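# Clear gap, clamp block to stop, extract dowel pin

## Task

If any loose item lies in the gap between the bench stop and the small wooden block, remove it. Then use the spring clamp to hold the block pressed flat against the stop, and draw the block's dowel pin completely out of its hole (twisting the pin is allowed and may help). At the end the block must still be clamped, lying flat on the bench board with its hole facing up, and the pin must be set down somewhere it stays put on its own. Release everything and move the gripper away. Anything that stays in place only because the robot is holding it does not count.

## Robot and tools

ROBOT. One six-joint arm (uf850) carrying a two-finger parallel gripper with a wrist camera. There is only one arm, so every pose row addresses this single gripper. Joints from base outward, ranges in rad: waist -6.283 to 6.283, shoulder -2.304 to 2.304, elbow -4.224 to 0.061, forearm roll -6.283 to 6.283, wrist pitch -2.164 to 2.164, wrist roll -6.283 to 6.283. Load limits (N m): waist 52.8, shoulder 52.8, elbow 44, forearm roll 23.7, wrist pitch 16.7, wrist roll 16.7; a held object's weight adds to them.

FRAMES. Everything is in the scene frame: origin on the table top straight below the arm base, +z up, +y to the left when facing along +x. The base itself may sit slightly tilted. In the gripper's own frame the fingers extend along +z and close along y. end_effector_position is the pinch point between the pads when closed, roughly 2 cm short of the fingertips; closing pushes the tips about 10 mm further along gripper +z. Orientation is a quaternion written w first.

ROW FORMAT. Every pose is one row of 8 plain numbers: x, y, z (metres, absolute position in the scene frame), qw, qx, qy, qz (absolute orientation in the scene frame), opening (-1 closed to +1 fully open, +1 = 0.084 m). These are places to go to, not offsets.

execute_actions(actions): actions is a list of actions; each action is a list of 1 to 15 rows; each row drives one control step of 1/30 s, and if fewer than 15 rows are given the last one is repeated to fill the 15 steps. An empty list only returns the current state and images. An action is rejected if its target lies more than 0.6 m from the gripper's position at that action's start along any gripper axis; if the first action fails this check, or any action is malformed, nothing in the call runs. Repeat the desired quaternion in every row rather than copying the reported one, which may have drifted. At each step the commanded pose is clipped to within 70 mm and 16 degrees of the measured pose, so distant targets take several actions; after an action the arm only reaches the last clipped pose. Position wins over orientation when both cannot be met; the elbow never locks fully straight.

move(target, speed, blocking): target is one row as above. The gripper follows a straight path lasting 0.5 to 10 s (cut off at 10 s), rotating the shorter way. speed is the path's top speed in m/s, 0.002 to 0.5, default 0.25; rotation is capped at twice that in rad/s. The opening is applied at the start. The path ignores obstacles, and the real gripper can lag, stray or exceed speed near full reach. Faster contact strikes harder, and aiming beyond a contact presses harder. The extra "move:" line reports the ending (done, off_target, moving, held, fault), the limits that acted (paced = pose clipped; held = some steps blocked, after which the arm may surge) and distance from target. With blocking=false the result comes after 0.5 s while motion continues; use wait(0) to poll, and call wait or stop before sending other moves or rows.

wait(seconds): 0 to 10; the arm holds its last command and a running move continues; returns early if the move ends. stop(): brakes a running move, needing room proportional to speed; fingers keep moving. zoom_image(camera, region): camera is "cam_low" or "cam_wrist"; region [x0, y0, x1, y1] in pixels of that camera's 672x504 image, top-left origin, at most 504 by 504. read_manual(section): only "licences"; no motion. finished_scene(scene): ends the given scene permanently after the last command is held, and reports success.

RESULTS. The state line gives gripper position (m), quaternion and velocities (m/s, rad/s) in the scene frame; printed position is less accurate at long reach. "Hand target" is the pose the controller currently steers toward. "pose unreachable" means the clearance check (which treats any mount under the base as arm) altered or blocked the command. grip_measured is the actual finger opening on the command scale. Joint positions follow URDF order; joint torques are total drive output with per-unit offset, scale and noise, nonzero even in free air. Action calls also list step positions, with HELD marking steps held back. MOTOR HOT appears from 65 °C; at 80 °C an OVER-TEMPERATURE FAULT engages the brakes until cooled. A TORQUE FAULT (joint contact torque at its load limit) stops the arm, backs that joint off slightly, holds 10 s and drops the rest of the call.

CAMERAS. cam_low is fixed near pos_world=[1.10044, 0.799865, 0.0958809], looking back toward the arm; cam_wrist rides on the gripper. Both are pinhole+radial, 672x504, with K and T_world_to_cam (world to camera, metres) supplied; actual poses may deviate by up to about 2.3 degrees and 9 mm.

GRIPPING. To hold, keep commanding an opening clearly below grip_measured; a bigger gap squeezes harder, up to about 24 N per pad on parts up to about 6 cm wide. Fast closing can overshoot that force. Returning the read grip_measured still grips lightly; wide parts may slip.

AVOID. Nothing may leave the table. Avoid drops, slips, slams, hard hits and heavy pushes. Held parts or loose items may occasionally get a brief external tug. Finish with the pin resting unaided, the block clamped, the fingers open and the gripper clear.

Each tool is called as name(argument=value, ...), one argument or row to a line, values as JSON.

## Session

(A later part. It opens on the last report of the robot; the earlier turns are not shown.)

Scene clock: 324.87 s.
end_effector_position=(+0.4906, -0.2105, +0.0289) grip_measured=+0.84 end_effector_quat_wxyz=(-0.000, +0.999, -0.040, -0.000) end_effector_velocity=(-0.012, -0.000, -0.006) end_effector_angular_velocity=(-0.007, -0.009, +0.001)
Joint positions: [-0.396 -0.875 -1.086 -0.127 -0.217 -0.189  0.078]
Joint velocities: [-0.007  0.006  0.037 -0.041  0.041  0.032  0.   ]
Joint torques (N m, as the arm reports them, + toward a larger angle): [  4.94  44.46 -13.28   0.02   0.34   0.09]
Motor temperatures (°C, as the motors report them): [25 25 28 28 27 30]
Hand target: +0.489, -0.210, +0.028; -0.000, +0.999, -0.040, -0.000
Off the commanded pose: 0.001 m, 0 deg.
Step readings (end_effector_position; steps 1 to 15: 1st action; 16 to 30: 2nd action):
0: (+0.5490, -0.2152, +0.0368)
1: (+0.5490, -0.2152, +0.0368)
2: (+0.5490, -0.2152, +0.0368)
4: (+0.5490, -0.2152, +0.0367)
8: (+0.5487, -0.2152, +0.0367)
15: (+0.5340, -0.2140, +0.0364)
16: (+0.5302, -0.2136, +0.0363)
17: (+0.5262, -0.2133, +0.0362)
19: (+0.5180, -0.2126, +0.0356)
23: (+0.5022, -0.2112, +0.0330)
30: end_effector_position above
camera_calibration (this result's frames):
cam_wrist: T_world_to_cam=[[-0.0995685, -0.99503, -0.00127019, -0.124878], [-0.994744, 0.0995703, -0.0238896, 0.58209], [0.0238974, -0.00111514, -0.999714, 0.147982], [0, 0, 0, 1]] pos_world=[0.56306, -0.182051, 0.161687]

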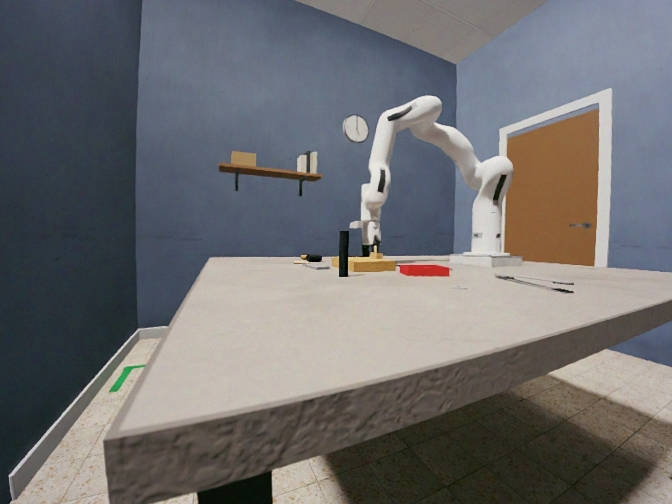

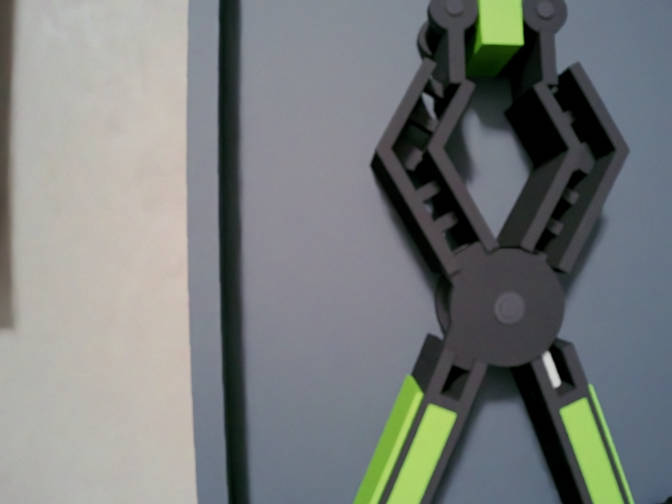

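execute_actions(
  actions=[
    [[0.4892,-0.2104,0.0285,0,0.99919,-0.04013,0,0.8],[0.4892,-0.2104,0.0285,0,0.99919,-0.04013,0,0.76],[0.4892,-0.2104,0.0287,0,0.99919,-0.04013,0,0.72],[0.4892,-0.2104,0.029,0,0.99919,-0.04013,0,0.69],[0.4892,-0.2104,0.0293,0,0.99919,-0.04013,0,0.66],[0.4892,-0.2104,0.0296,0,0.99919,-0.04013,0,0.63],[0.4892,-0.2104,0.0299,0,0.99919,-0.04013,0,0.6],[0.4892,-0.2104,0.0302,0,0.99919,-0.04013,0,0.565],[0.4892,-0.2104,0.0305,0,0.99919,-0.04013,0,0.53],[0.4892,-0.2104,0.0308,0,0.99919,-0.04013,0,0.495],[0.4892,-0.2104,0.0311,0,0.99919,-0.04013,0,0.46],[0.4892,-0.2104,0.0314,0,0.99919,-0.04013,0,0.425],[0.4892,-0.2104,0.0317,0,0.99919,-0.04013,0,0.39],[0.4892,-0.2104,0.032,0,0.99919,-0.04013,0,0.355],[0.4892,-0.2104,0.0323,0,0.99919,-0.04013,0,0.32]],
    [[0.4892,-0.2104,0.0326,0,0.99919,-0.04013,0,0.285],[0.4892,-0.2104,0.0329,0,0.99919,-0.04013,0,0.25],[0.4892,-0.2104,0.0331,0,0.99919,-0.04013,0,0.215],[0.4892,-0.2104,0.0333,0,0.99919,-0.04013,0,0.18],[0.4892,-0.2104,0.0335,0,0.99919,-0.04013,0,0.145],[0.4892,-0.2104,0.0337,0,0.99919,-0.04013,0,0.11],[0.4892,-0.2104,0.0339,0,0.99919,-0.04013,0,0.075],[0.4892,-0.2104,0.0341,0,0.99919,-0.04013,0,0.04],[0.4892,-0.2104,0.0343,0,0.99919,-0.04013,0,0.005],[0.4892,-0.2104,0.0345,0,0.99919,-0.04013,0,-0.03],[0.4892,-0.2104,0.0347,0,0.99919,-0.04013,0,-0.065],[0.4892,-0.2104,0.0348,0,0.99919,-0.04013,0,-0.1],[0.4892,-0.2104,0.0349,0,0.99919,-0.04013,0,-0.135],[0.4892,-0.2104,0.035,0,0.99919,-0.04013,0,-0.17],[0.4892,-0.2104,0.0351,0,0.99919,-0.04013,0,-0.205]],
    [[0.4892,-0.2104,0.0352,0,0.99919,-0.04013,0,-0.24],[0.4892,-0.2104,0.0353,0,0.99919,-0.04013,0,-0.275],[0.4892,-0.2104,0.0354,0,0.99919,-0.04013,0,-0.31],[0.4892,-0.2104,0.0354,0,0.99919,-0.04013,0,-0.345],[0.4892,-0.2104,0.0355,0,0.99919,-0.04013,0,-0.38],[0.4892,-0.2104,0.0355,0,0.99919,-0.04013,0,-0.41],[0.4892,-0.2104,0.0356,0,0.99919,-0.04013,0,-0.44],[0.4892,-0.2104,0.0356,0,0.99919,-0.04013,0,-0.47],[0.4892,-0.2104,0.0356,0,0.99919,-0.04013,0,-0.5],[0.4892,-0.2104,0.0356,0,0.99919,-0.04013,0,-0.53],[0.4892,-0.2104,0.0356,0,0.99919,-0.04013,0,-0.56],[0.4892,-0.2104,0.0356,0,0.99919,-0.04013,0,-0.6],[0.4892,-0.2104,0.0356,0,0.99919,-0.04013,0,-0.66],[0.4892,-0.2104,0.0356,0,0.99919,-0.04013,0,-0.73],[0.4892,-0.2104,0.0356,0,0.99919,-0.04013,0,-0.8]],
  ],
)

Scene clock: 351.17 s.
end_effector_position=(+0.4892, -0.2104, +0.0355) grip_measured=-0.51 end_effector_quat_wxyz=(-0.000, +0.999, -0.040, +0.000) end_effector_velocity=(-0.000, +0.000, +0.000) end_effector_angular_velocity=(+0.000, +0.000, +0.001)
Joint positions: [-0.397 -0.858 -1.076 -0.127 -0.224 -0.19   0.022]
Joint velocities: [ 0.     0.     0.     0.001 -0.001 -0.001 -0.   ]
Joint torques (N m, as the arm reports them, + toward a larger angle): [  6.34  40.97 -12.3    0.92   0.27   0.29]
Motor temperatures (°C, as the motors report them): [25 25 28 28 27 30]
Hand target: +0.489, -0.210, +0.036; +0.000, +0.999, -0.040, +0.000
Off the commanded pose: 0.000 m, 0 deg.
Step readings (end_effector_position; steps 1 to 15: 1st action; 16 to 30: 2nd action; 31 to 45: 3rd action):
0: (+0.4893, -0.2105, +0.0283)
1: (+0.4893, -0.2105, +0.0283)
2: (+0.4893, -0.2105, +0.0283)
4: (+0.4892, -0.2104, +0.0284)
8: (+0.4892, -0.2104, +0.0291)
15: (+0.4894, -0.2105, +0.0313)
16: (+0.4894, -0.2105, +0.0316)
17: (+0.4894, -0.2105, +0.0318)
19: (+0.4893, -0.2104, +0.0323)
23: (+0.4893, -0.2104, +0.0333)
30: (+0.4892, -0.2104, +0.0345)
31: (+0.4892, -0.2104, +0.0347)
32: (+0.4892, -0.2104, +0.0348)
34: (+0.4892, -0.2104, +0.0350)
38: (+0.4892, -0.2104, +0.0353)
45: end_effector_position above
camera_calibration (this result's frames):
cam_wrist: T_world_to_cam=[[-0.0997293, -0.995015, -0.000431278, -0.124889], [-0.994714, 0.0997097, -0.0245507, 0.58085], [0.0244714, -0.00201943, -0.999698, 0.154183], [0, 0, 0, 1]] pos_world=[0.561551, -0.181872, 0.168343]

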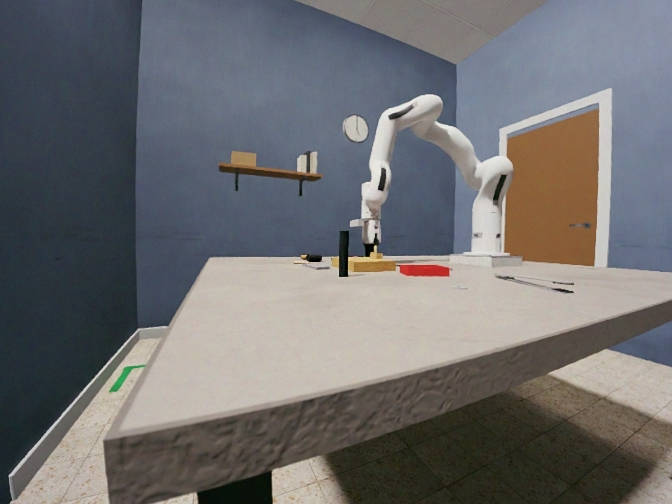

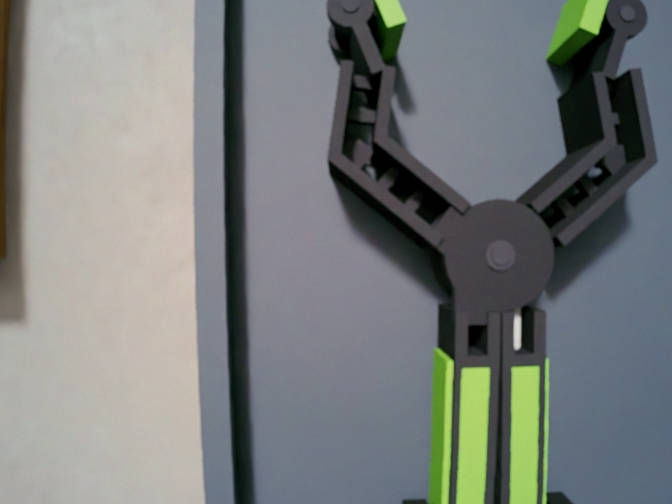

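move(
  target=[0.4892,-0.2104,0.072,0,0.99919,-0.04013,0,-0.8],
  speed=0.15,
)

move(
  target=[0.5765,-0.172,0.074,0,0.72897,0.68455,0,-0.8],
  speed=0.5,
)

Scene clock: 377.17 s.
end_effector_position=(+0.4890, -0.2103, +0.0717) grip_measured=-0.51 end_effector_quat_wxyz=(-0.000, +0.999, -0.040, -0.000) end_effector_velocity=(+0.000, +0.000, +0.003) end_effector_angular_velocity=(+0.000, -0.000, -0.004)
Joint positions: [-0.395 -0.78  -1.053 -0.102 -0.279 -0.213  0.022]
Joint velocities: [ 0.     0.005  0.001  0.003 -0.004  0.001  0.   ]
Joint torques (N m, as the arm reports them, + toward a larger angle): [  5.68  42.69 -13.68   0.77   0.53   0.16]
Motor temperatures (°C, as the motors report them): [25 25 28 28 27 30]
Hand target: +0.489, -0.210, +0.072; -0.000, +0.999, -0.040, -0.000
Off the commanded pose: 0.000 m, 0 deg.
move: done
camera_calibration (this result's frames):
cam_wrist: T_world_to_cam=[[-0.0996976, -0.995018, -0.000465837, -0.124806], [-0.994723, 0.0996794, -0.0243041, 0.581511], [0.0242295, -0.00195969, -0.999705, 0.190561], [0, 0, 0, 1]] pos_world=[0.561382, -0.181776, 0.204579]

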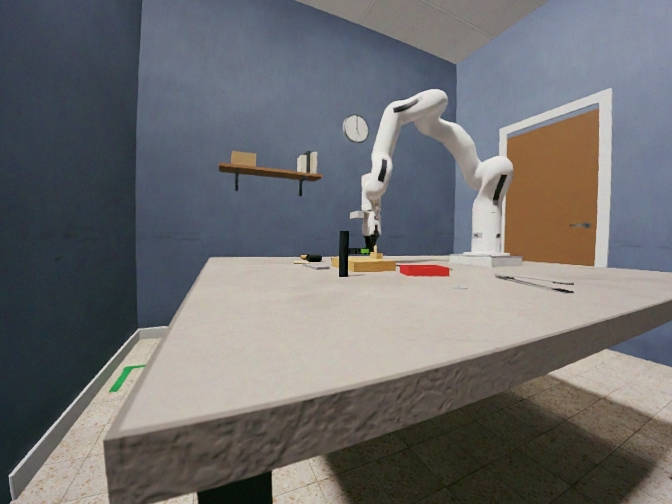

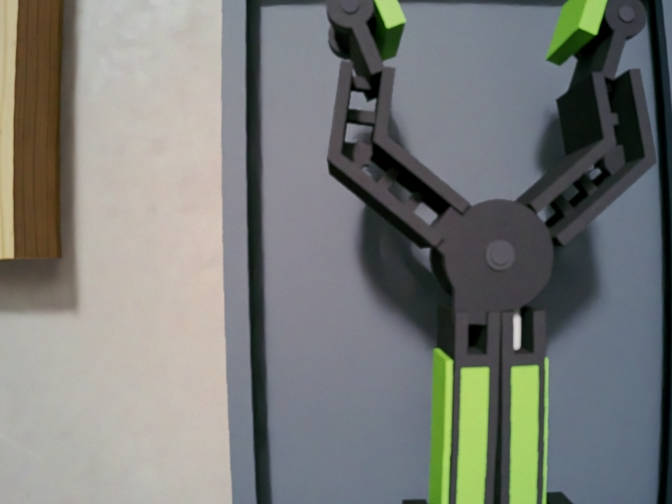

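Scene clock: 379.50 s.
end_effector_position=(+0.5765, -0.1718, +0.0744) grip_measured=-0.51 end_effector_quat_wxyz=(+0.000, +0.729, +0.684, -0.000) end_effector_velocity=(+0.000, +0.000, -0.000) end_effector_angular_velocity=(+0.012, +0.002, +0.007)
Joint positions: [-0.28  -0.891 -1.279 -0.073 -0.397 -1.717  0.022]
Joint velocities: [-0.004 -0.002 -0.004  0.029 -0.006 -0.037  0.   ]
Joint torques (N m, as the arm reports them, + toward a larger angle): [  5.1   45.08 -15.61   0.3    0.52   0.59]
Motor temperatures (°C, as the motors report them): [25 25 28 28 27 30]
Hand target: +0.577, -0.172, +0.074; -0.000, +0.729, +0.685, +0.000
Off the commanded pose: 0.000 m, 0 deg.
move: done
camera_calibration (this result's frames):
cam_wrist: T_world_to_cam=[[0.996554, -0.0829444, -0.0000771959, -0.553077], [-0.0829229, -0.996274, -0.0236847, -0.0491272], [0.00188761, 0.0236095, -0.999719, 0.208424], [0, 0, 0, 1]] pos_world=[0.546704, -0.0997396, 0.20716]

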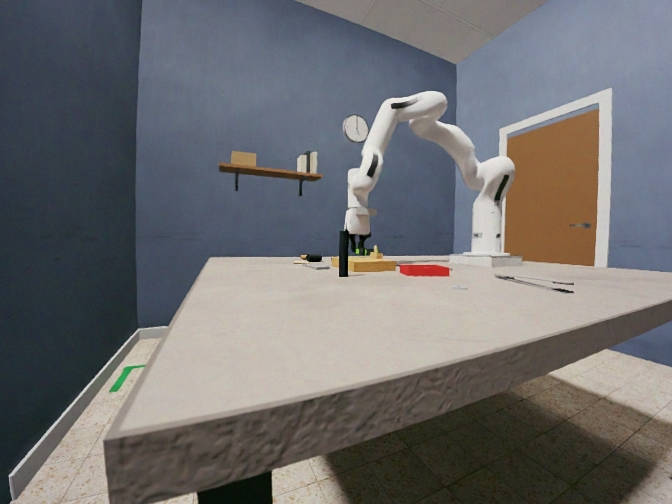

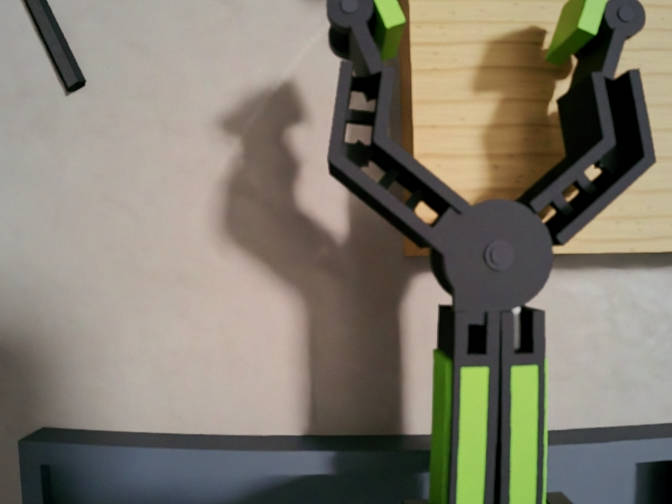

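move(
  target=[0.579,-0.1266,0.069,0,0.72897,0.68455,0,-0.8],
  speed=0.1,
)

Scene clock: 390.70 s.
end_effector_position=(+0.5791, -0.1267, +0.0690) grip_measured=-0.51 end_effector_quat_wxyz=(-0.000, +0.729, +0.685, +0.000) end_effector_velocity=(+0.000, +0.003, -0.000) end_effector_angular_velocity=(-0.000, +0.000, -0.001)
Joint positions: [-0.207 -0.89  -1.255 -0.072 -0.376 -1.645  0.022]
Joint velocities: [ 0.004 -0.     0.001 -0.001  0.001  0.006 -0.   ]
Joint torques (N m, as the arm reports them, + toward a larger angle): [  6.02  46.34 -16.     0.77   0.27   0.3 ]
Motor temperatures (°C, as the motors report them): [25 25 28 28 27 30]
Hand target: +0.579, -0.126, +0.069; -0.000, +0.729, +0.685, +0.000
Off the commanded pose: 0.000 m, 0 deg.
move: done
camera_calibration (this result's frames):
cam_wrist: T_world_to_cam=[[0.996599, -0.0823992, -0.000279311, -0.551907], [-0.0823805, -0.99629, -0.0249082, -0.00441722], [0.00177414, 0.0248466, -0.99969, 0.202188], [0, 0, 0, 1]] pos_world=[0.549308, -0.0549012, 0.201861]

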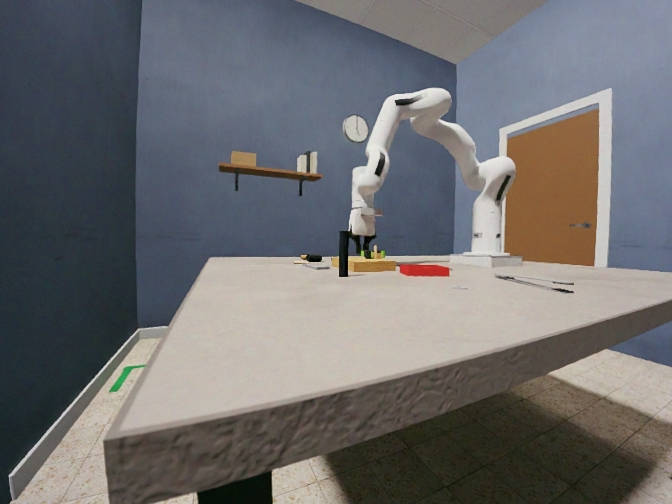

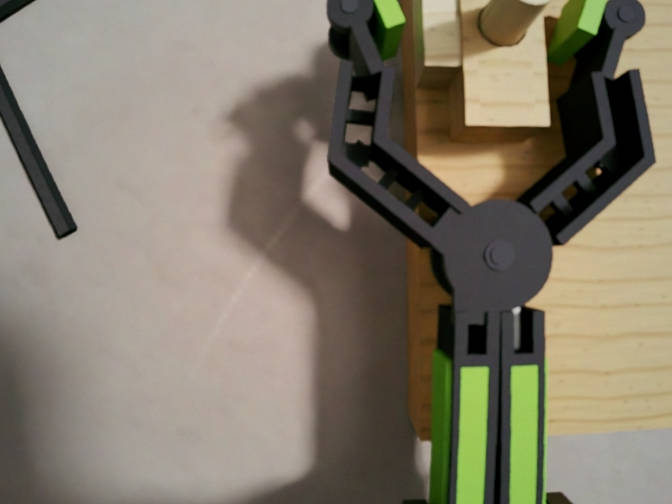

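execute_actions(
  actions=[
    [[0.5791,-0.1263,0.0686,0,0.72897,0.68455,0,-0.8],[0.5791,-0.126,0.0682,0,0.72897,0.68455,0,-0.8],[0.5791,-0.1257,0.0678,0,0.72897,0.68455,0,-0.8],[0.5791,-0.1254,0.0674,0,0.72897,0.68455,0,-0.8],[0.5791,-0.1252,0.067,0,0.72897,0.68455,0,-0.8],[0.5791,-0.1251,0.0666,0,0.72897,0.68455,0,-0.8],[0.5791,-0.1251,0.0662,0,0.72897,0.68455,0,-0.8],[0.5791,-0.1251,0.0658,0,0.72897,0.68455,0,-0.8],[0.5791,-0.1251,0.0654,0,0.72897,0.68455,0,-0.8],[0.5791,-0.1251,0.065,0,0.72897,0.68455,0,-0.8]],
  ],
)

zoom_image(
  camera="cam_low",
  region=[340, 235, 400, 275],
)

Scene clock: 403.53 s.
end_effector_position=(+0.5791, -0.1251, +0.0653) grip_measured=-0.51 end_effector_quat_wxyz=(-0.000, +0.729, +0.685, -0.000) end_effector_velocity=(+0.000, +0.000, -0.003) end_effector_angular_velocity=(-0.000, -0.001, +0.001)
Joint positions: [-0.204 -0.896 -1.256 -0.074 -0.371 -1.64   0.022]
Joint velocities: [ 0.001 -0.006 -0.002 -0.002  0.005  0.001 -0.   ]
Joint torques (N m, as the arm reports them, + toward a larger angle): [  6.76  46.82 -15.6    0.64   0.52   0.4 ]
Motor temperatures (°C, as the motors report them): [25 25 28 28 27 30]
Hand target: +0.579, -0.125, +0.065; -0.000, +0.729, +0.685, +0.000
Off the commanded pose: 0.000 m, 0 deg.
Step readings (end_effector_position):
0: (+0.5791, -0.1264, +0.0689)
1: (+0.5791, -0.1264, +0.0689)
2: (+0.5791, -0.1264, +0.0689)
4: (+0.5792, -0.1262, +0.0686)
8: (+0.5791, -0.1255, +0.0673)
15: end_effector_position above
camera_calibration (this result's frames):
cam_wrist: T_world_to_cam=[[0.996607, -0.0823102, -0.000508535, -0.551721], [-0.0822979, -0.996305, -0.0245476, -0.00298629], [0.00151386, 0.0245062, -0.999699, 0.198554], [0, 0, 0, 1]] pos_world=[0.549302, -0.0532533, 0.19814]

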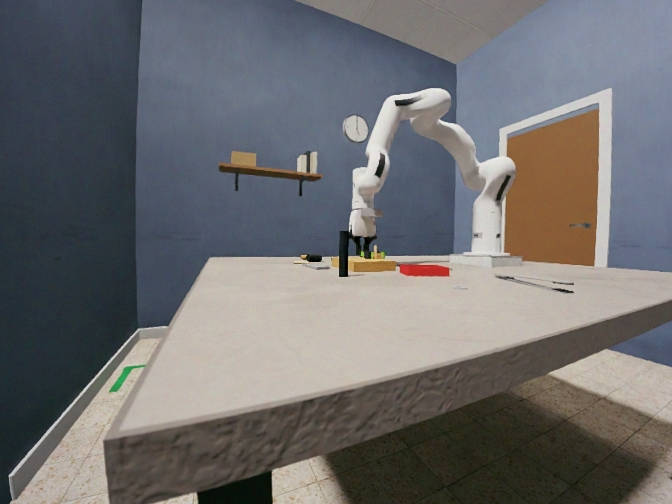

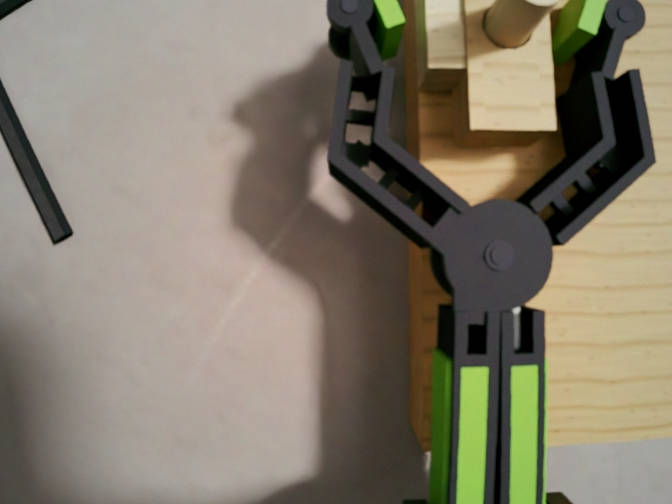

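Region (340, 235, 400, 275) of cam_low's 672x504 image, scaled by 8.400, with more detail than that image has.

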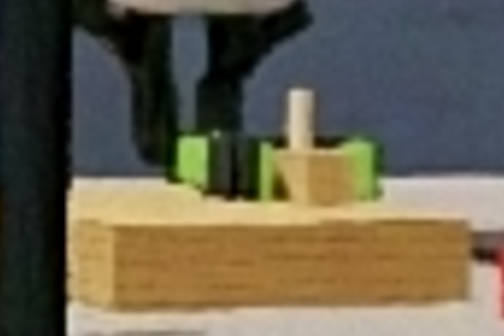

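execute_actions(
  actions=[
    [[0.5791,-0.1251,0.0648,0,0.72897,0.68455,0,-0.6],[0.5791,-0.1251,0.0646,0,0.72897,0.68455,0,-0.52],[0.5791,-0.1251,0.0644,0,0.72897,0.68455,0,-0.49],[0.5791,-0.1251,0.0643,0,0.72897,0.68455,0,-0.46],[0.5791,-0.1251,0.0642,0,0.72897,0.68455,0,-0.43],[0.5791,-0.1251,0.0642,0,0.72897,0.68455,0,-0.4],[0.5791,-0.1251,0.0641,0,0.72897,0.68455,0,-0.37],[0.5791,-0.1251,0.064,0,0.72897,0.68455,0,-0.34],[0.5791,-0.1251,0.0639,0,0.72897,0.68455,0,-0.31],[0.5791,-0.1251,0.0638,0,0.72897,0.68455,0,-0.285],[0.5791,-0.1251,0.0637,0,0.72897,0.68455,0,-0.26],[0.5791,-0.1251,0.0636,0,0.72897,0.68455,0,-0.235],[0.5791,-0.1251,0.0635,0,0.72897,0.68455,0,-0.21],[0.5791,-0.1251,0.0634,0,0.72897,0.68455,0,-0.185],[0.5791,-0.1251,0.0633,0,0.72897,0.68455,0,-0.16]],
    [[0.5791,-0.1251,0.0632,0,0.72897,0.68455,0,-0.14],[0.5791,-0.1251,0.0631,0,0.72897,0.68455,0,-0.12],[0.5791,-0.1251,0.063,0,0.72897,0.68455,0,-0.1],[0.5791,-0.1251,0.063,0,0.72897,0.68455,0,-0.08],[0.5791,-0.1251,0.063,0,0.72897,0.68455,0,-0.06],[0.5791,-0.1251,0.063,0,0.72897,0.68455,0,-0.04],[0.5791,-0.1251,0.063,0,0.72897,0.68455,0,-0.02],[0.5791,-0.1251,0.063,0,0.72897,0.68455,0,0],[0.5791,-0.1251,0.063,0,0.72897,0.68455,0,0.03],[0.5791,-0.1251,0.063,0,0.72897,0.68455,0,0.06],[0.5791,-0.1251,0.063,0,0.72897,0.68455,0,0.1],[0.5791,-0.1251,0.063,0,0.72897,0.68455,0,0.15],[0.5791,-0.1251,0.063,0,0.72897,0.68455,0,0.2],[0.5791,-0.1251,0.063,0,0.72897,0.68455,0,0.25],[0.5791,-0.1251,0.063,0,0.72897,0.68455,0,0.3]],
  ],
)

Scene clock: 425.43 s.
end_effector_position=(+0.5791, -0.1251, +0.0630) grip_measured=+0.22 end_effector_quat_wxyz=(-0.000, +0.729, +0.685, -0.000) end_effector_velocity=(+0.000, +0.000, +0.000) end_effector_angular_velocity=(-0.000, -0.001, -0.001)
Joint positions: [-0.204 -0.901 -1.257 -0.074 -0.367 -1.639  0.053]
Joint velocities: [ 0.     0.    -0.001 -0.    -0.     0.001  0.061]
Joint torques (N m, as the arm reports them, + toward a larger angle): [  4.79  44.77 -14.61  -0.08   0.35   0.25]
Motor temperatures (°C, as the motors report them): [25 25 28 28 27 30]
Hand target: +0.579, -0.125, +0.063; -0.000, +0.729, +0.685, +0.000
Off the commanded pose: 0.000 m, 0 deg.
Step readings (end_effector_position; steps 1 to 15: 1st action; 16 to 30: 2nd action):
0: (+0.5791, -0.1251, +0.0650)
1: (+0.5791, -0.1251, +0.0650)
2: (+0.5791, -0.1251, +0.0650)
4: (+0.5791, -0.1251, +0.0649)
8: (+0.5790, -0.1250, +0.0643)
15: (+0.5790, -0.1251, +0.0636)
16: (+0.5790, -0.1251, +0.0635)
17: (+0.5790, -0.1251, +0.0634)
19: (+0.5791, -0.1250, +0.0633)
23: (+0.5789, -0.1251, +0.0629)
30: end_effector_position above
camera_calibration (this result's frames):
cam_wrist: T_world_to_cam=[[0.996604, -0.0823441, -0.000439484, -0.551724], [-0.0823301, -0.996304, -0.0245146, -0.00301923], [0.00158077, 0.0244675, -0.999699, 0.196182], [0, 0, 0, 1]] pos_world=[0.549291, -0.0532393, 0.195807]

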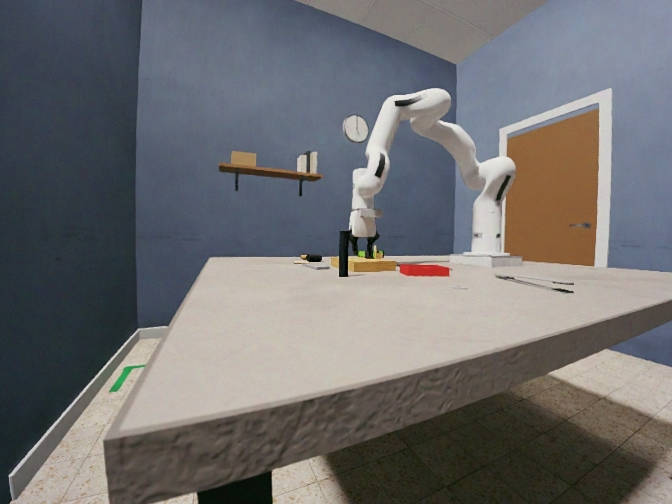

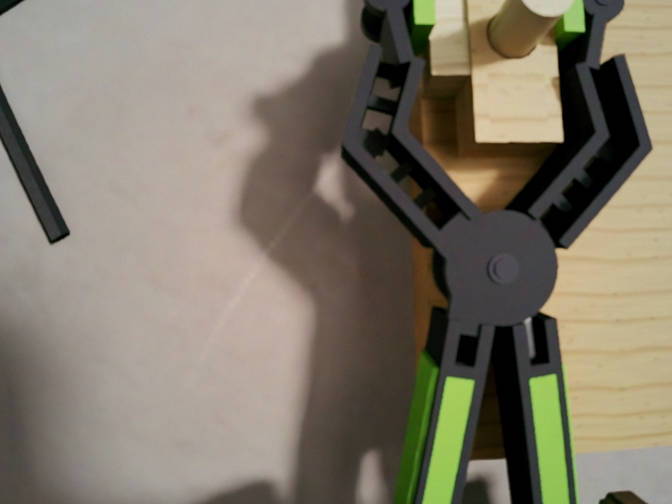

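move(
  target=[0.5791,-0.1251,0.09,0,0.72897,0.68455,0,0.3],
  speed=0.15,
)

move(
  target=[0.605,-0.075,0.115,0,0.72897,0.68455,0,-0.3],
  speed=0.2,
)

Scene clock: 432.23 s.
end_effector_position=(+0.5789, -0.1251, +0.0897) grip_measured=+0.29 end_effector_quat_wxyz=(-0.000, +0.729, +0.685, -0.000) end_effector_velocity=(-0.000, -0.000, +0.002) end_effector_angular_velocity=(-0.000, +0.000, -0.000)
Joint positions: [-0.203 -0.849 -1.244 -0.068 -0.406 -1.645  0.056]
Joint velocities: [-0.     0.004  0.001  0.    -0.003 -0.    -0.   ]
Joint torques (N m, as the arm reports them, + toward a larger angle): [  6.06  45.17 -15.28   0.43   0.3    0.41]
Motor temperatures (°C, as the motors report them): [25 25 28 28 27 30]
Hand target: +0.579, -0.125, +0.090; +0.000, +0.729, +0.685, -0.000
Off the commanded pose: 0.000 m, 0 deg.
move: done
camera_calibration (this result's frames):
cam_wrist: T_world_to_cam=[[0.996605, -0.0823251, -0.000594268, -0.551525], [-0.0823149, -0.996305, -0.0245114, -0.00232975], [0.00142583, 0.0244771, -0.999699, 0.223047], [0, 0, 0, 1]] pos_world=[0.549143, -0.053185, 0.222595]

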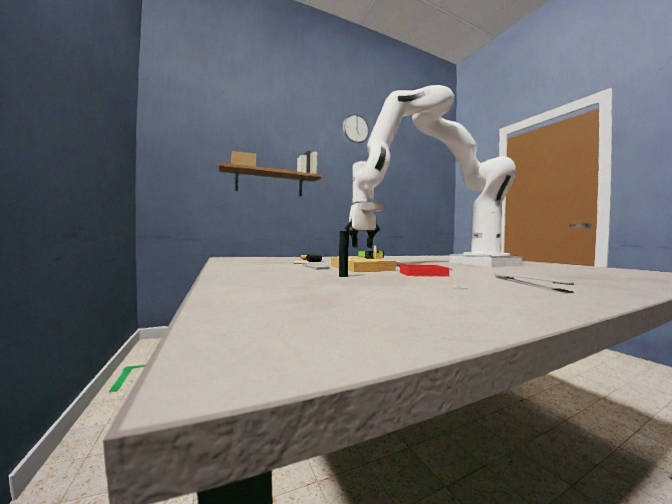

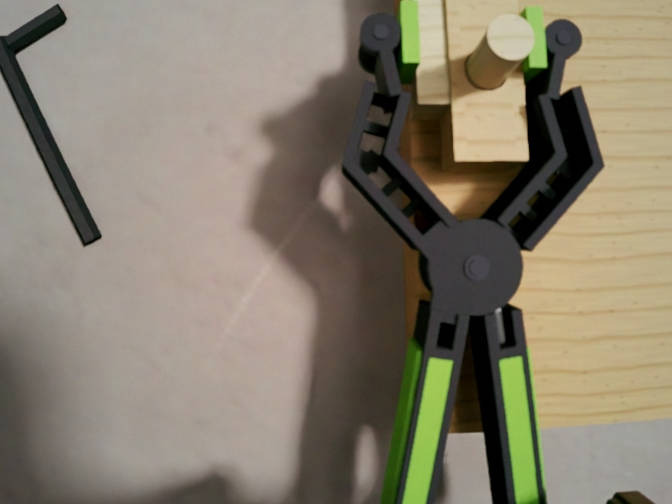

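Scene clock: 433.17 s.
end_effector_position=(+0.6047, -0.0750, +0.1150) grip_measured=-0.32 end_effector_quat_wxyz=(-0.000, +0.729, +0.685, +0.000) end_effector_velocity=(+0.001, +0.002, +0.001) end_effector_angular_velocity=(-0.001, +0.000, +0.001)
Joint positions: [-0.113 -0.838 -1.297 -0.056 -0.472 -1.569  0.03 ]
Joint velocities: [ 0.004  0.    -0.003 -0.001 -0.003  0.003 -0.   ]
Joint torques (N m, as the arm reports them, + toward a larger angle): [  4.58  44.39 -16.09   0.65   0.42   0.33]
Motor temperatures (°C, as the motors report them): [25 25 28 28 27 30]
Hand target: +0.605, -0.075, +0.115; -0.000, +0.729, +0.685, +0.000
Off the commanded pose: 0.000 m, 0 deg.
move: done
camera_calibration (this result's frames):
cam_wrist: T_world_to_cam=[[0.996596, -0.0824426, -0.00047738, -0.573162], [-0.0824289, -0.996286, -0.0248928, 0.0503838], [0.00157662, 0.0248474, -0.99969, 0.24697], [0, 0, 0, 1]] pos_world=[0.574974, -0.00319284, 0.247874]

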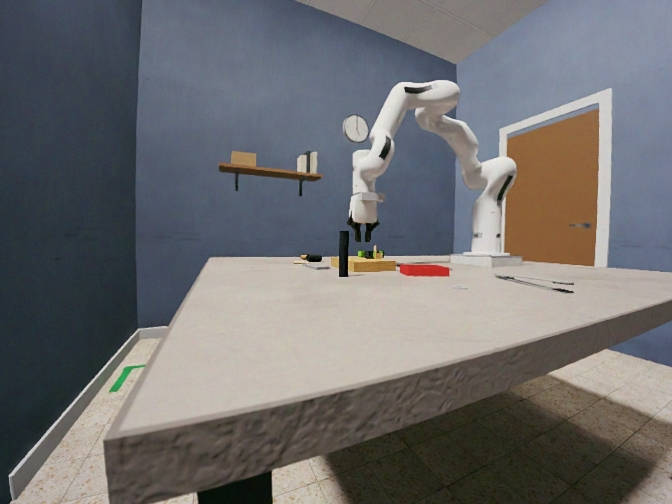

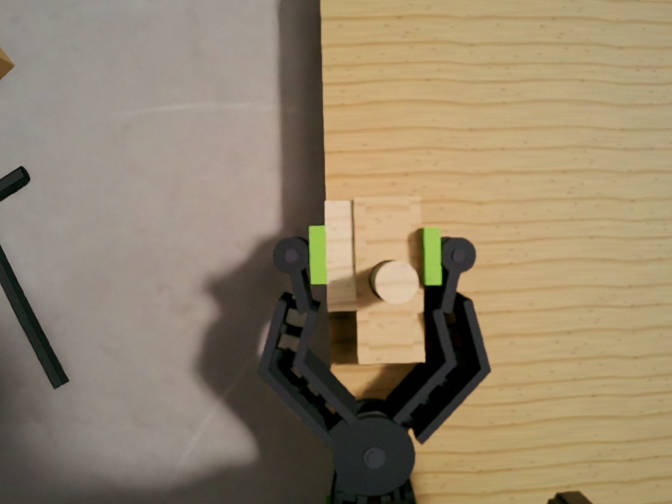

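zoom_image(
  camera="cam_wrist",
  region=[290, 185, 490, 385],
)

Region (290, 185, 490, 385) of cam_wrist's 672x504 image, scaled by 2.520, with more detail than that image has.

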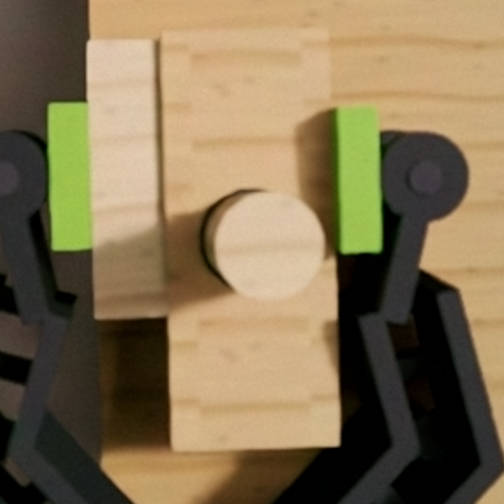

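move(
  target=[0.5909,-0.0112,0.112,0,0.90108,0.43366,0,-0.4],
  speed=0.4,
)

execute_actions(
  actions=[
    [[0.5909,-0.0112,0.11,0,0.90108,0.43366,0,-0.4],[0.5909,-0.0112,0.107,0,0.90108,0.43366,0,-0.4],[0.5909,-0.0112,0.103,0,0.90108,0.43366,0,-0.4],[0.5909,-0.0112,0.099,0,0.90108,0.43366,0,-0.4],[0.5909,-0.0112,0.095,0,0.90108,0.43366,0,-0.42],[0.5909,-0.0112,0.091,0,0.90108,0.43366,0,-0.44],[0.5909,-0.0112,0.088,0,0.90108,0.43366,0,-0.46],[0.5909,-0.0112,0.086,0,0.90108,0.43366,0,-0.48],[0.5909,-0.0112,0.0848,0,0.90108,0.43366,0,-0.5],[0.5909,-0.0112,0.0845,0,0.90108,0.43366,0,-0.52],[0.5909,-0.0112,0.0845,0,0.90108,0.43366,0,-0.54],[0.5909,-0.0112,0.0845,0,0.90108,0.43366,0,-0.56],[0.5909,-0.0112,0.0845,0,0.90108,0.43366,0,-0.58],[0.5909,-0.0112,0.0845,0,0.90108,0.43366,0,-0.6],[0.5909,-0.0112,0.0845,0,0.90108,0.43366,0,-0.62]],
    [[0.5909,-0.0112,0.0845,0,0.90108,0.43366,0,-0.64],[0.5909,-0.0112,0.0845,0,0.90108,0.43366,0,-0.66],[0.5909,-0.0112,0.0845,0,0.90108,0.43366,0,-0.68],[0.5909,-0.0112,0.0845,0,0.90108,0.43366,0,-0.7],[0.5909,-0.0112,0.0845,0,0.90108,0.43366,0,-0.72],[0.5909,-0.0112,0.0845,0,0.90108,0.43366,0,-0.74],[0.5909,-0.0112,0.0845,0,0.90108,0.43366,0,-0.76],[0.5909,-0.0112,0.0845,0,0.90108,0.43366,0,-0.78],[0.5909,-0.0112,0.0845,0,0.90108,0.43366,0,-0.8],[0.5909,-0.0112,0.0845,0,0.90108,0.43366,0,-0.83],[0.5909,-0.0112,0.0845,0,0.90108,0.43366,0,-0.87],[0.5909,-0.0112,0.0845,0,0.90108,0.43366,0,-0.92],[0.5909,-0.0112,0.0845,0,0.90108,0.43366,0,-1]],
  ],
)

Scene clock: 483.03 s.
end_effector_position=(+0.5911, -0.0111, +0.1119) grip_measured=-0.42 end_effector_quat_wxyz=(-0.001, +0.901, +0.434, +0.000) end_effector_velocity=(-0.000, +0.001, -0.000) end_effector_angular_velocity=(-0.010, +0.002, -0.009)
Joint positions: [-0.01  -0.814 -1.238 -0.053 -0.439 -0.856  0.026]
Joint velocities: [ 0.005 -0.     0.    -0.024 -0.002  0.037  0.   ]
Joint torques (N m, as the arm reports them, + toward a larger angle): [  5.57  44.41 -15.97   0.44   0.31   0.43]
Motor temperatures (°C, as the motors report them): [25 25 28 28 27 30]
Hand target: +0.591, -0.011, +0.112; -0.000, +0.901, +0.434, +0.000
Off the commanded pose: 0.000 m, 0 deg.
move: done
camera_calibration (this result's frames):
cam_wrist: T_world_to_cam=[[0.769744, -0.638351, -0.00127854, -0.426221], [-0.638163, -0.769466, -0.0258909, 0.443986], [0.0155437, 0.0207453, -0.999664, 0.234018], [0, 0, 0, 1]] pos_world=[0.607779, 0.0646984, 0.244889]

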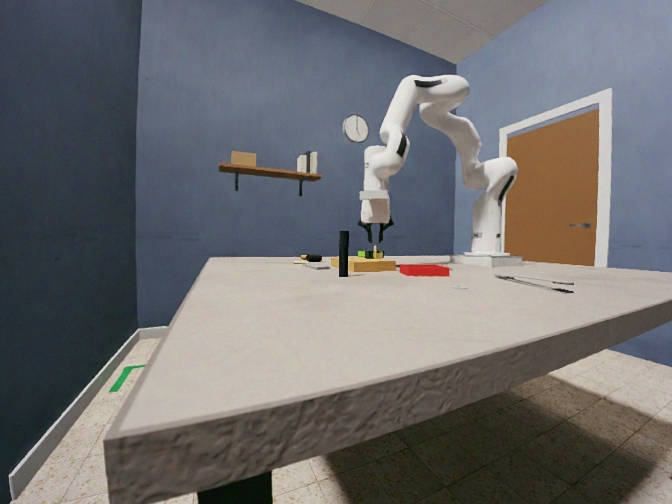

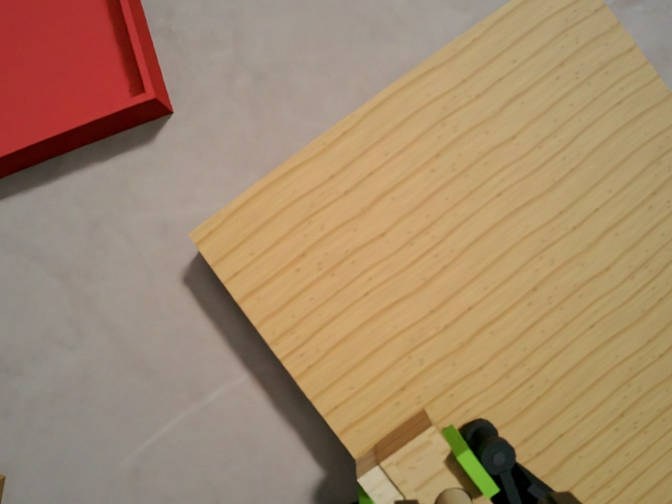

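Scene clock: 484.03 s.
end_effector_position=(+0.5913, -0.0111, +0.0849) grip_measured=-0.79 end_effector_quat_wxyz=(+0.000, +0.901, +0.434, +0.000) end_effector_velocity=(-0.000, -0.000, -0.000) end_effector_angular_velocity=(-0.000, +0.001, +0.000)
Joint positions: [-0.01  -0.864 -1.248 -0.063 -0.399 -0.847  0.009]
Joint velocities: [-0.    -0.001  0.    -0.     0.    -0.    -0.   ]
Joint torques (N m, as the arm reports them, + toward a larger angle): [  3.89  37.18 -12.29   0.58   0.63   0.11]
Motor temperatures (°C, as the motors report them): [25 25 28 28 27 30]
Hand target: +0.591, -0.011, +0.084; -0.000, +0.901, +0.434, -0.000
Off the commanded pose: 0.001 m, 0 deg.
Step readings (end_effector_position; steps 1 to 15: 1st action; 16 to 30: 2nd action):
0: (+0.5911, -0.0111, +0.1119)
1: (+0.5911, -0.0111, +0.1119)
2: (+0.5911, -0.0111, +0.1116)
4: (+0.5913, -0.0111, +0.1095)
8: (+0.5907, -0.0112, +0.0986)
15: (+0.5908, -0.0112, +0.0860)
16: (+0.5909, -0.0112, +0.0856)
17: (+0.5911, -0.0112, +0.0854)
19: (+0.5915, -0.0113, +0.0853)
23: (+0.5915, -0.0112, +0.0851)
30: end_effector_position above
camera_calibration (this result's frames):
cam_wrist: T_world_to_cam=[[0.769177, -0.639035, 0.0000689748, -0.426228], [-0.638835, -0.768939, -0.0249381, 0.443708], [0.0159894, 0.0191378, -0.999689, 0.206773], [0, 0, 0, 1]] pos_world=[0.607995, 0.0648522, 0.217804]

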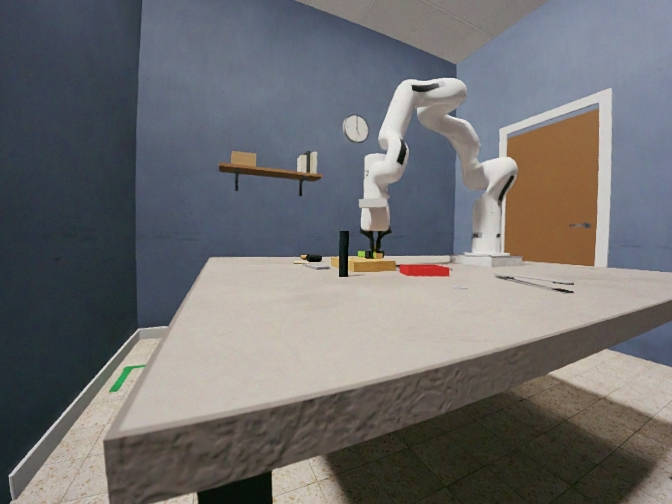

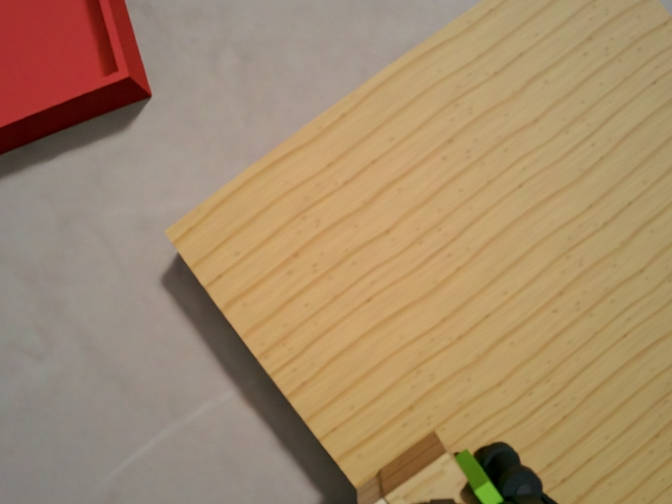

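execute_actions(
  actions=[
    [[0.5912,-0.0112,0.0852,0,0.90108,0.43366,0,-1]],
  ],
)

zoom_image(
  camera="cam_low",
  region=[345, 230, 405, 270],
)

zoom_image(
  camera="cam_wrist",
  region=[340, 400, 600, 504],
)

Scene clock: 492.87 s.
end_effector_position=(+0.5909, -0.0112, +0.0848) grip_measured=-0.79 end_effector_quat_wxyz=(-0.000, +0.901, +0.434, -0.000) end_effector_velocity=(-0.000, +0.000, +0.000) end_effector_angular_velocity=(+0.000, +0.001, -0.001)
Joint positions: [-0.01  -0.864 -1.248 -0.062 -0.399 -0.847  0.009]
Joint velocities: [-0.     0.    -0.     0.001 -0.001  0.     0.   ]
Joint torques (N m, as the arm reports them, + toward a larger angle): [ 3.84 34.21 -8.96  0.07 -0.22  0.41]
Motor temperatures (°C, as the motors report them): [25 25 28 28 27 30]
Hand target: +0.591, -0.011, +0.085; +0.000, +0.901, +0.434, +0.000
Off the commanded pose: 0.000 m, 0 deg.
Step readings (end_effector_position):
0: (+0.5909, -0.0112, +0.0845)
1: (+0.5909, -0.0112, +0.0845)
2: (+0.5909, -0.0112, +0.0846)
4: (+0.5909, -0.0112, +0.0846)
8: (+0.5909, -0.0112, +0.0847)
15: end_effector_position above
camera_calibration (this result's frames):
cam_wrist: T_world_to_cam=[[0.769155, -0.639062, -0.000723036, -0.425965], [-0.638887, -0.768917, -0.0242865, 0.443406], [0.0149646, 0.019142, -0.999705, 0.207245], [0, 0, 0, 1]] pos_world=[0.607818, 0.0647572, 0.217645]

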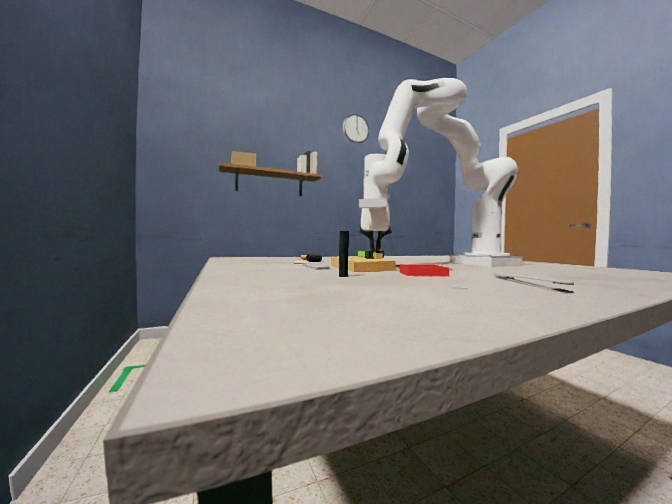

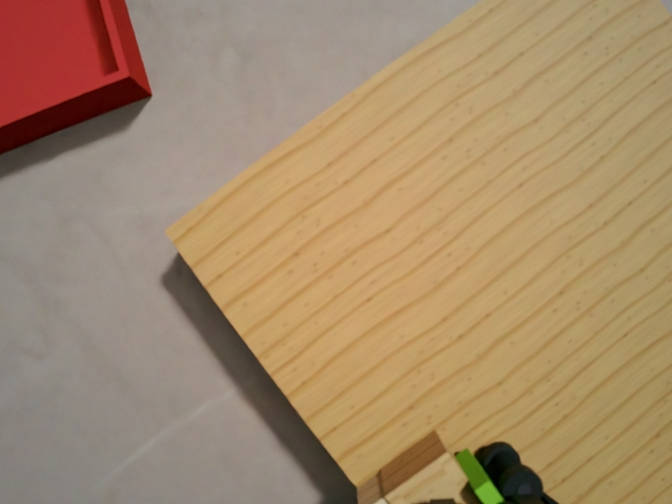

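Region (345, 230, 405, 270) of cam_low's 672x504 image, scaled by 8.400, with more detail than that image has.

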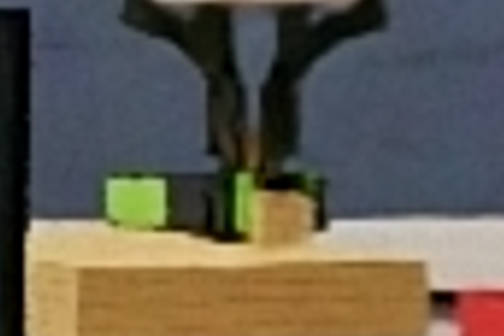

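Region (340, 400, 600, 504) of cam_wrist's 672x504 image, scaled by 1.938, with more detail than that image has; it fills the top 202 rows of this view, and the rest is white.

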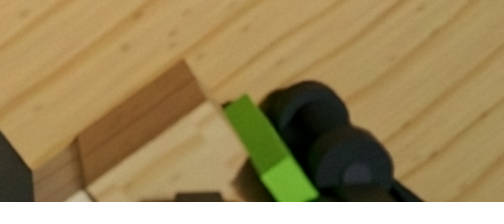

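execute_actions(
  actions=[
    [[0.5909,-0.0112,0.0856,0,0.90108,0.43366,0,-0.76],[0.5909,-0.0112,0.0858,0,0.90108,0.43366,0,-0.72],[0.5909,-0.0112,0.0862,0,0.90108,0.43366,0,-0.68],[0.5909,-0.0112,0.0868,0,0.90108,0.43366,0,-0.66],[0.5909,-0.0112,0.0874,0,0.90108,0.43366,0,-0.66],[0.5909,-0.0112,0.088,0,0.90108,0.43366,0,-0.66],[0.5909,-0.0112,0.0885,0,0.90108,0.43366,0,-0.66]],
  ],
)

zoom_image(
  camera="cam_low",
  region=[345, 230, 405, 270],
)

Scene clock: 505.20 s.
end_effector_position=(+0.5908, -0.0112, +0.0883) grip_measured=-0.68 end_effector_quat_wxyz=(-0.000, +0.901, +0.434, -0.000) end_effector_velocity=(+0.001, +0.000, +0.002) end_effector_angular_velocity=(+0.000, -0.001, -0.000)
Joint positions: [-0.01  -0.858 -1.246 -0.062 -0.404 -0.847  0.014]
Joint velocities: [ 0.001  0.003  0.     0.001 -0.002 -0.     0.   ]
Joint torques (N m, as the arm reports them, + toward a larger angle): [  5.48  45.15 -14.96  -0.08   0.56   0.17]
Motor temperatures (°C, as the motors report them): [25 25 28 28 27 30]
Hand target: +0.591, -0.011, +0.089; +0.000, +0.901, +0.434, -0.000
Off the commanded pose: 0.000 m, 0 deg.
Step readings (end_effector_position):
0: (+0.5912, -0.0112, +0.0852)
1: (+0.5912, -0.0112, +0.0852)
2: (+0.5911, -0.0112, +0.0852)
4: (+0.5908, -0.0113, +0.0854)
8: (+0.5903, -0.0113, +0.0865)
15: end_effector_position above
camera_calibration (this result's frames):
cam_wrist: T_world_to_cam=[[0.769142, -0.639078, -0.000610863, -0.425855], [-0.6389, -0.768905, -0.0243329, 0.443375], [0.0150809, 0.0191058, -0.999704, 0.210645], [0, 0, 0, 1]] pos_world=[0.607639, 0.0647341, 0.221111]

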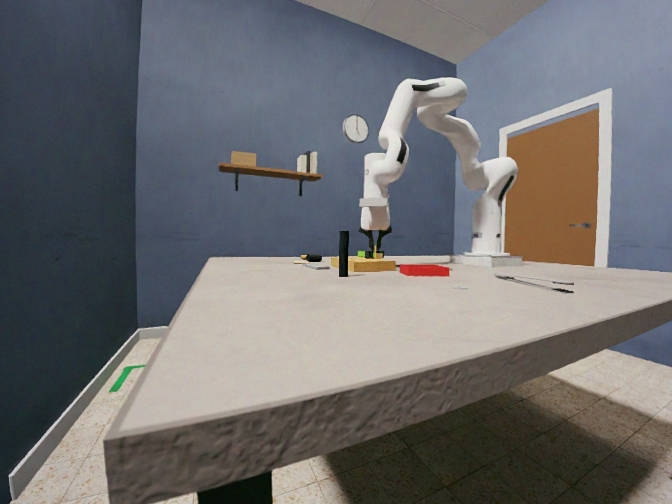

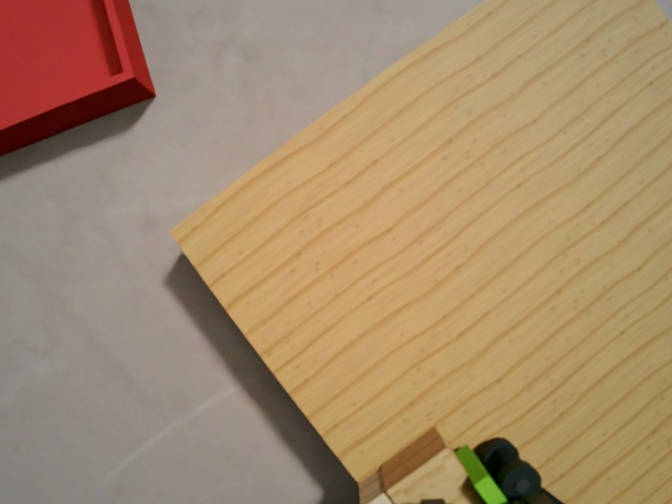

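Region (345, 230, 405, 270) of cam_low's 672x504 image, scaled by 8.400, with more detail than that image has.

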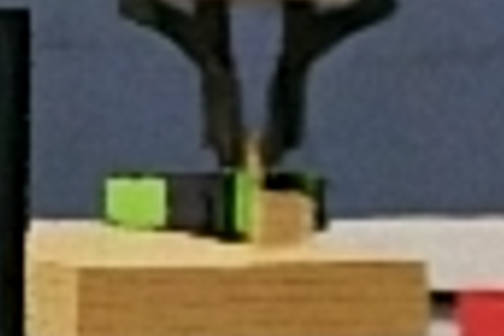

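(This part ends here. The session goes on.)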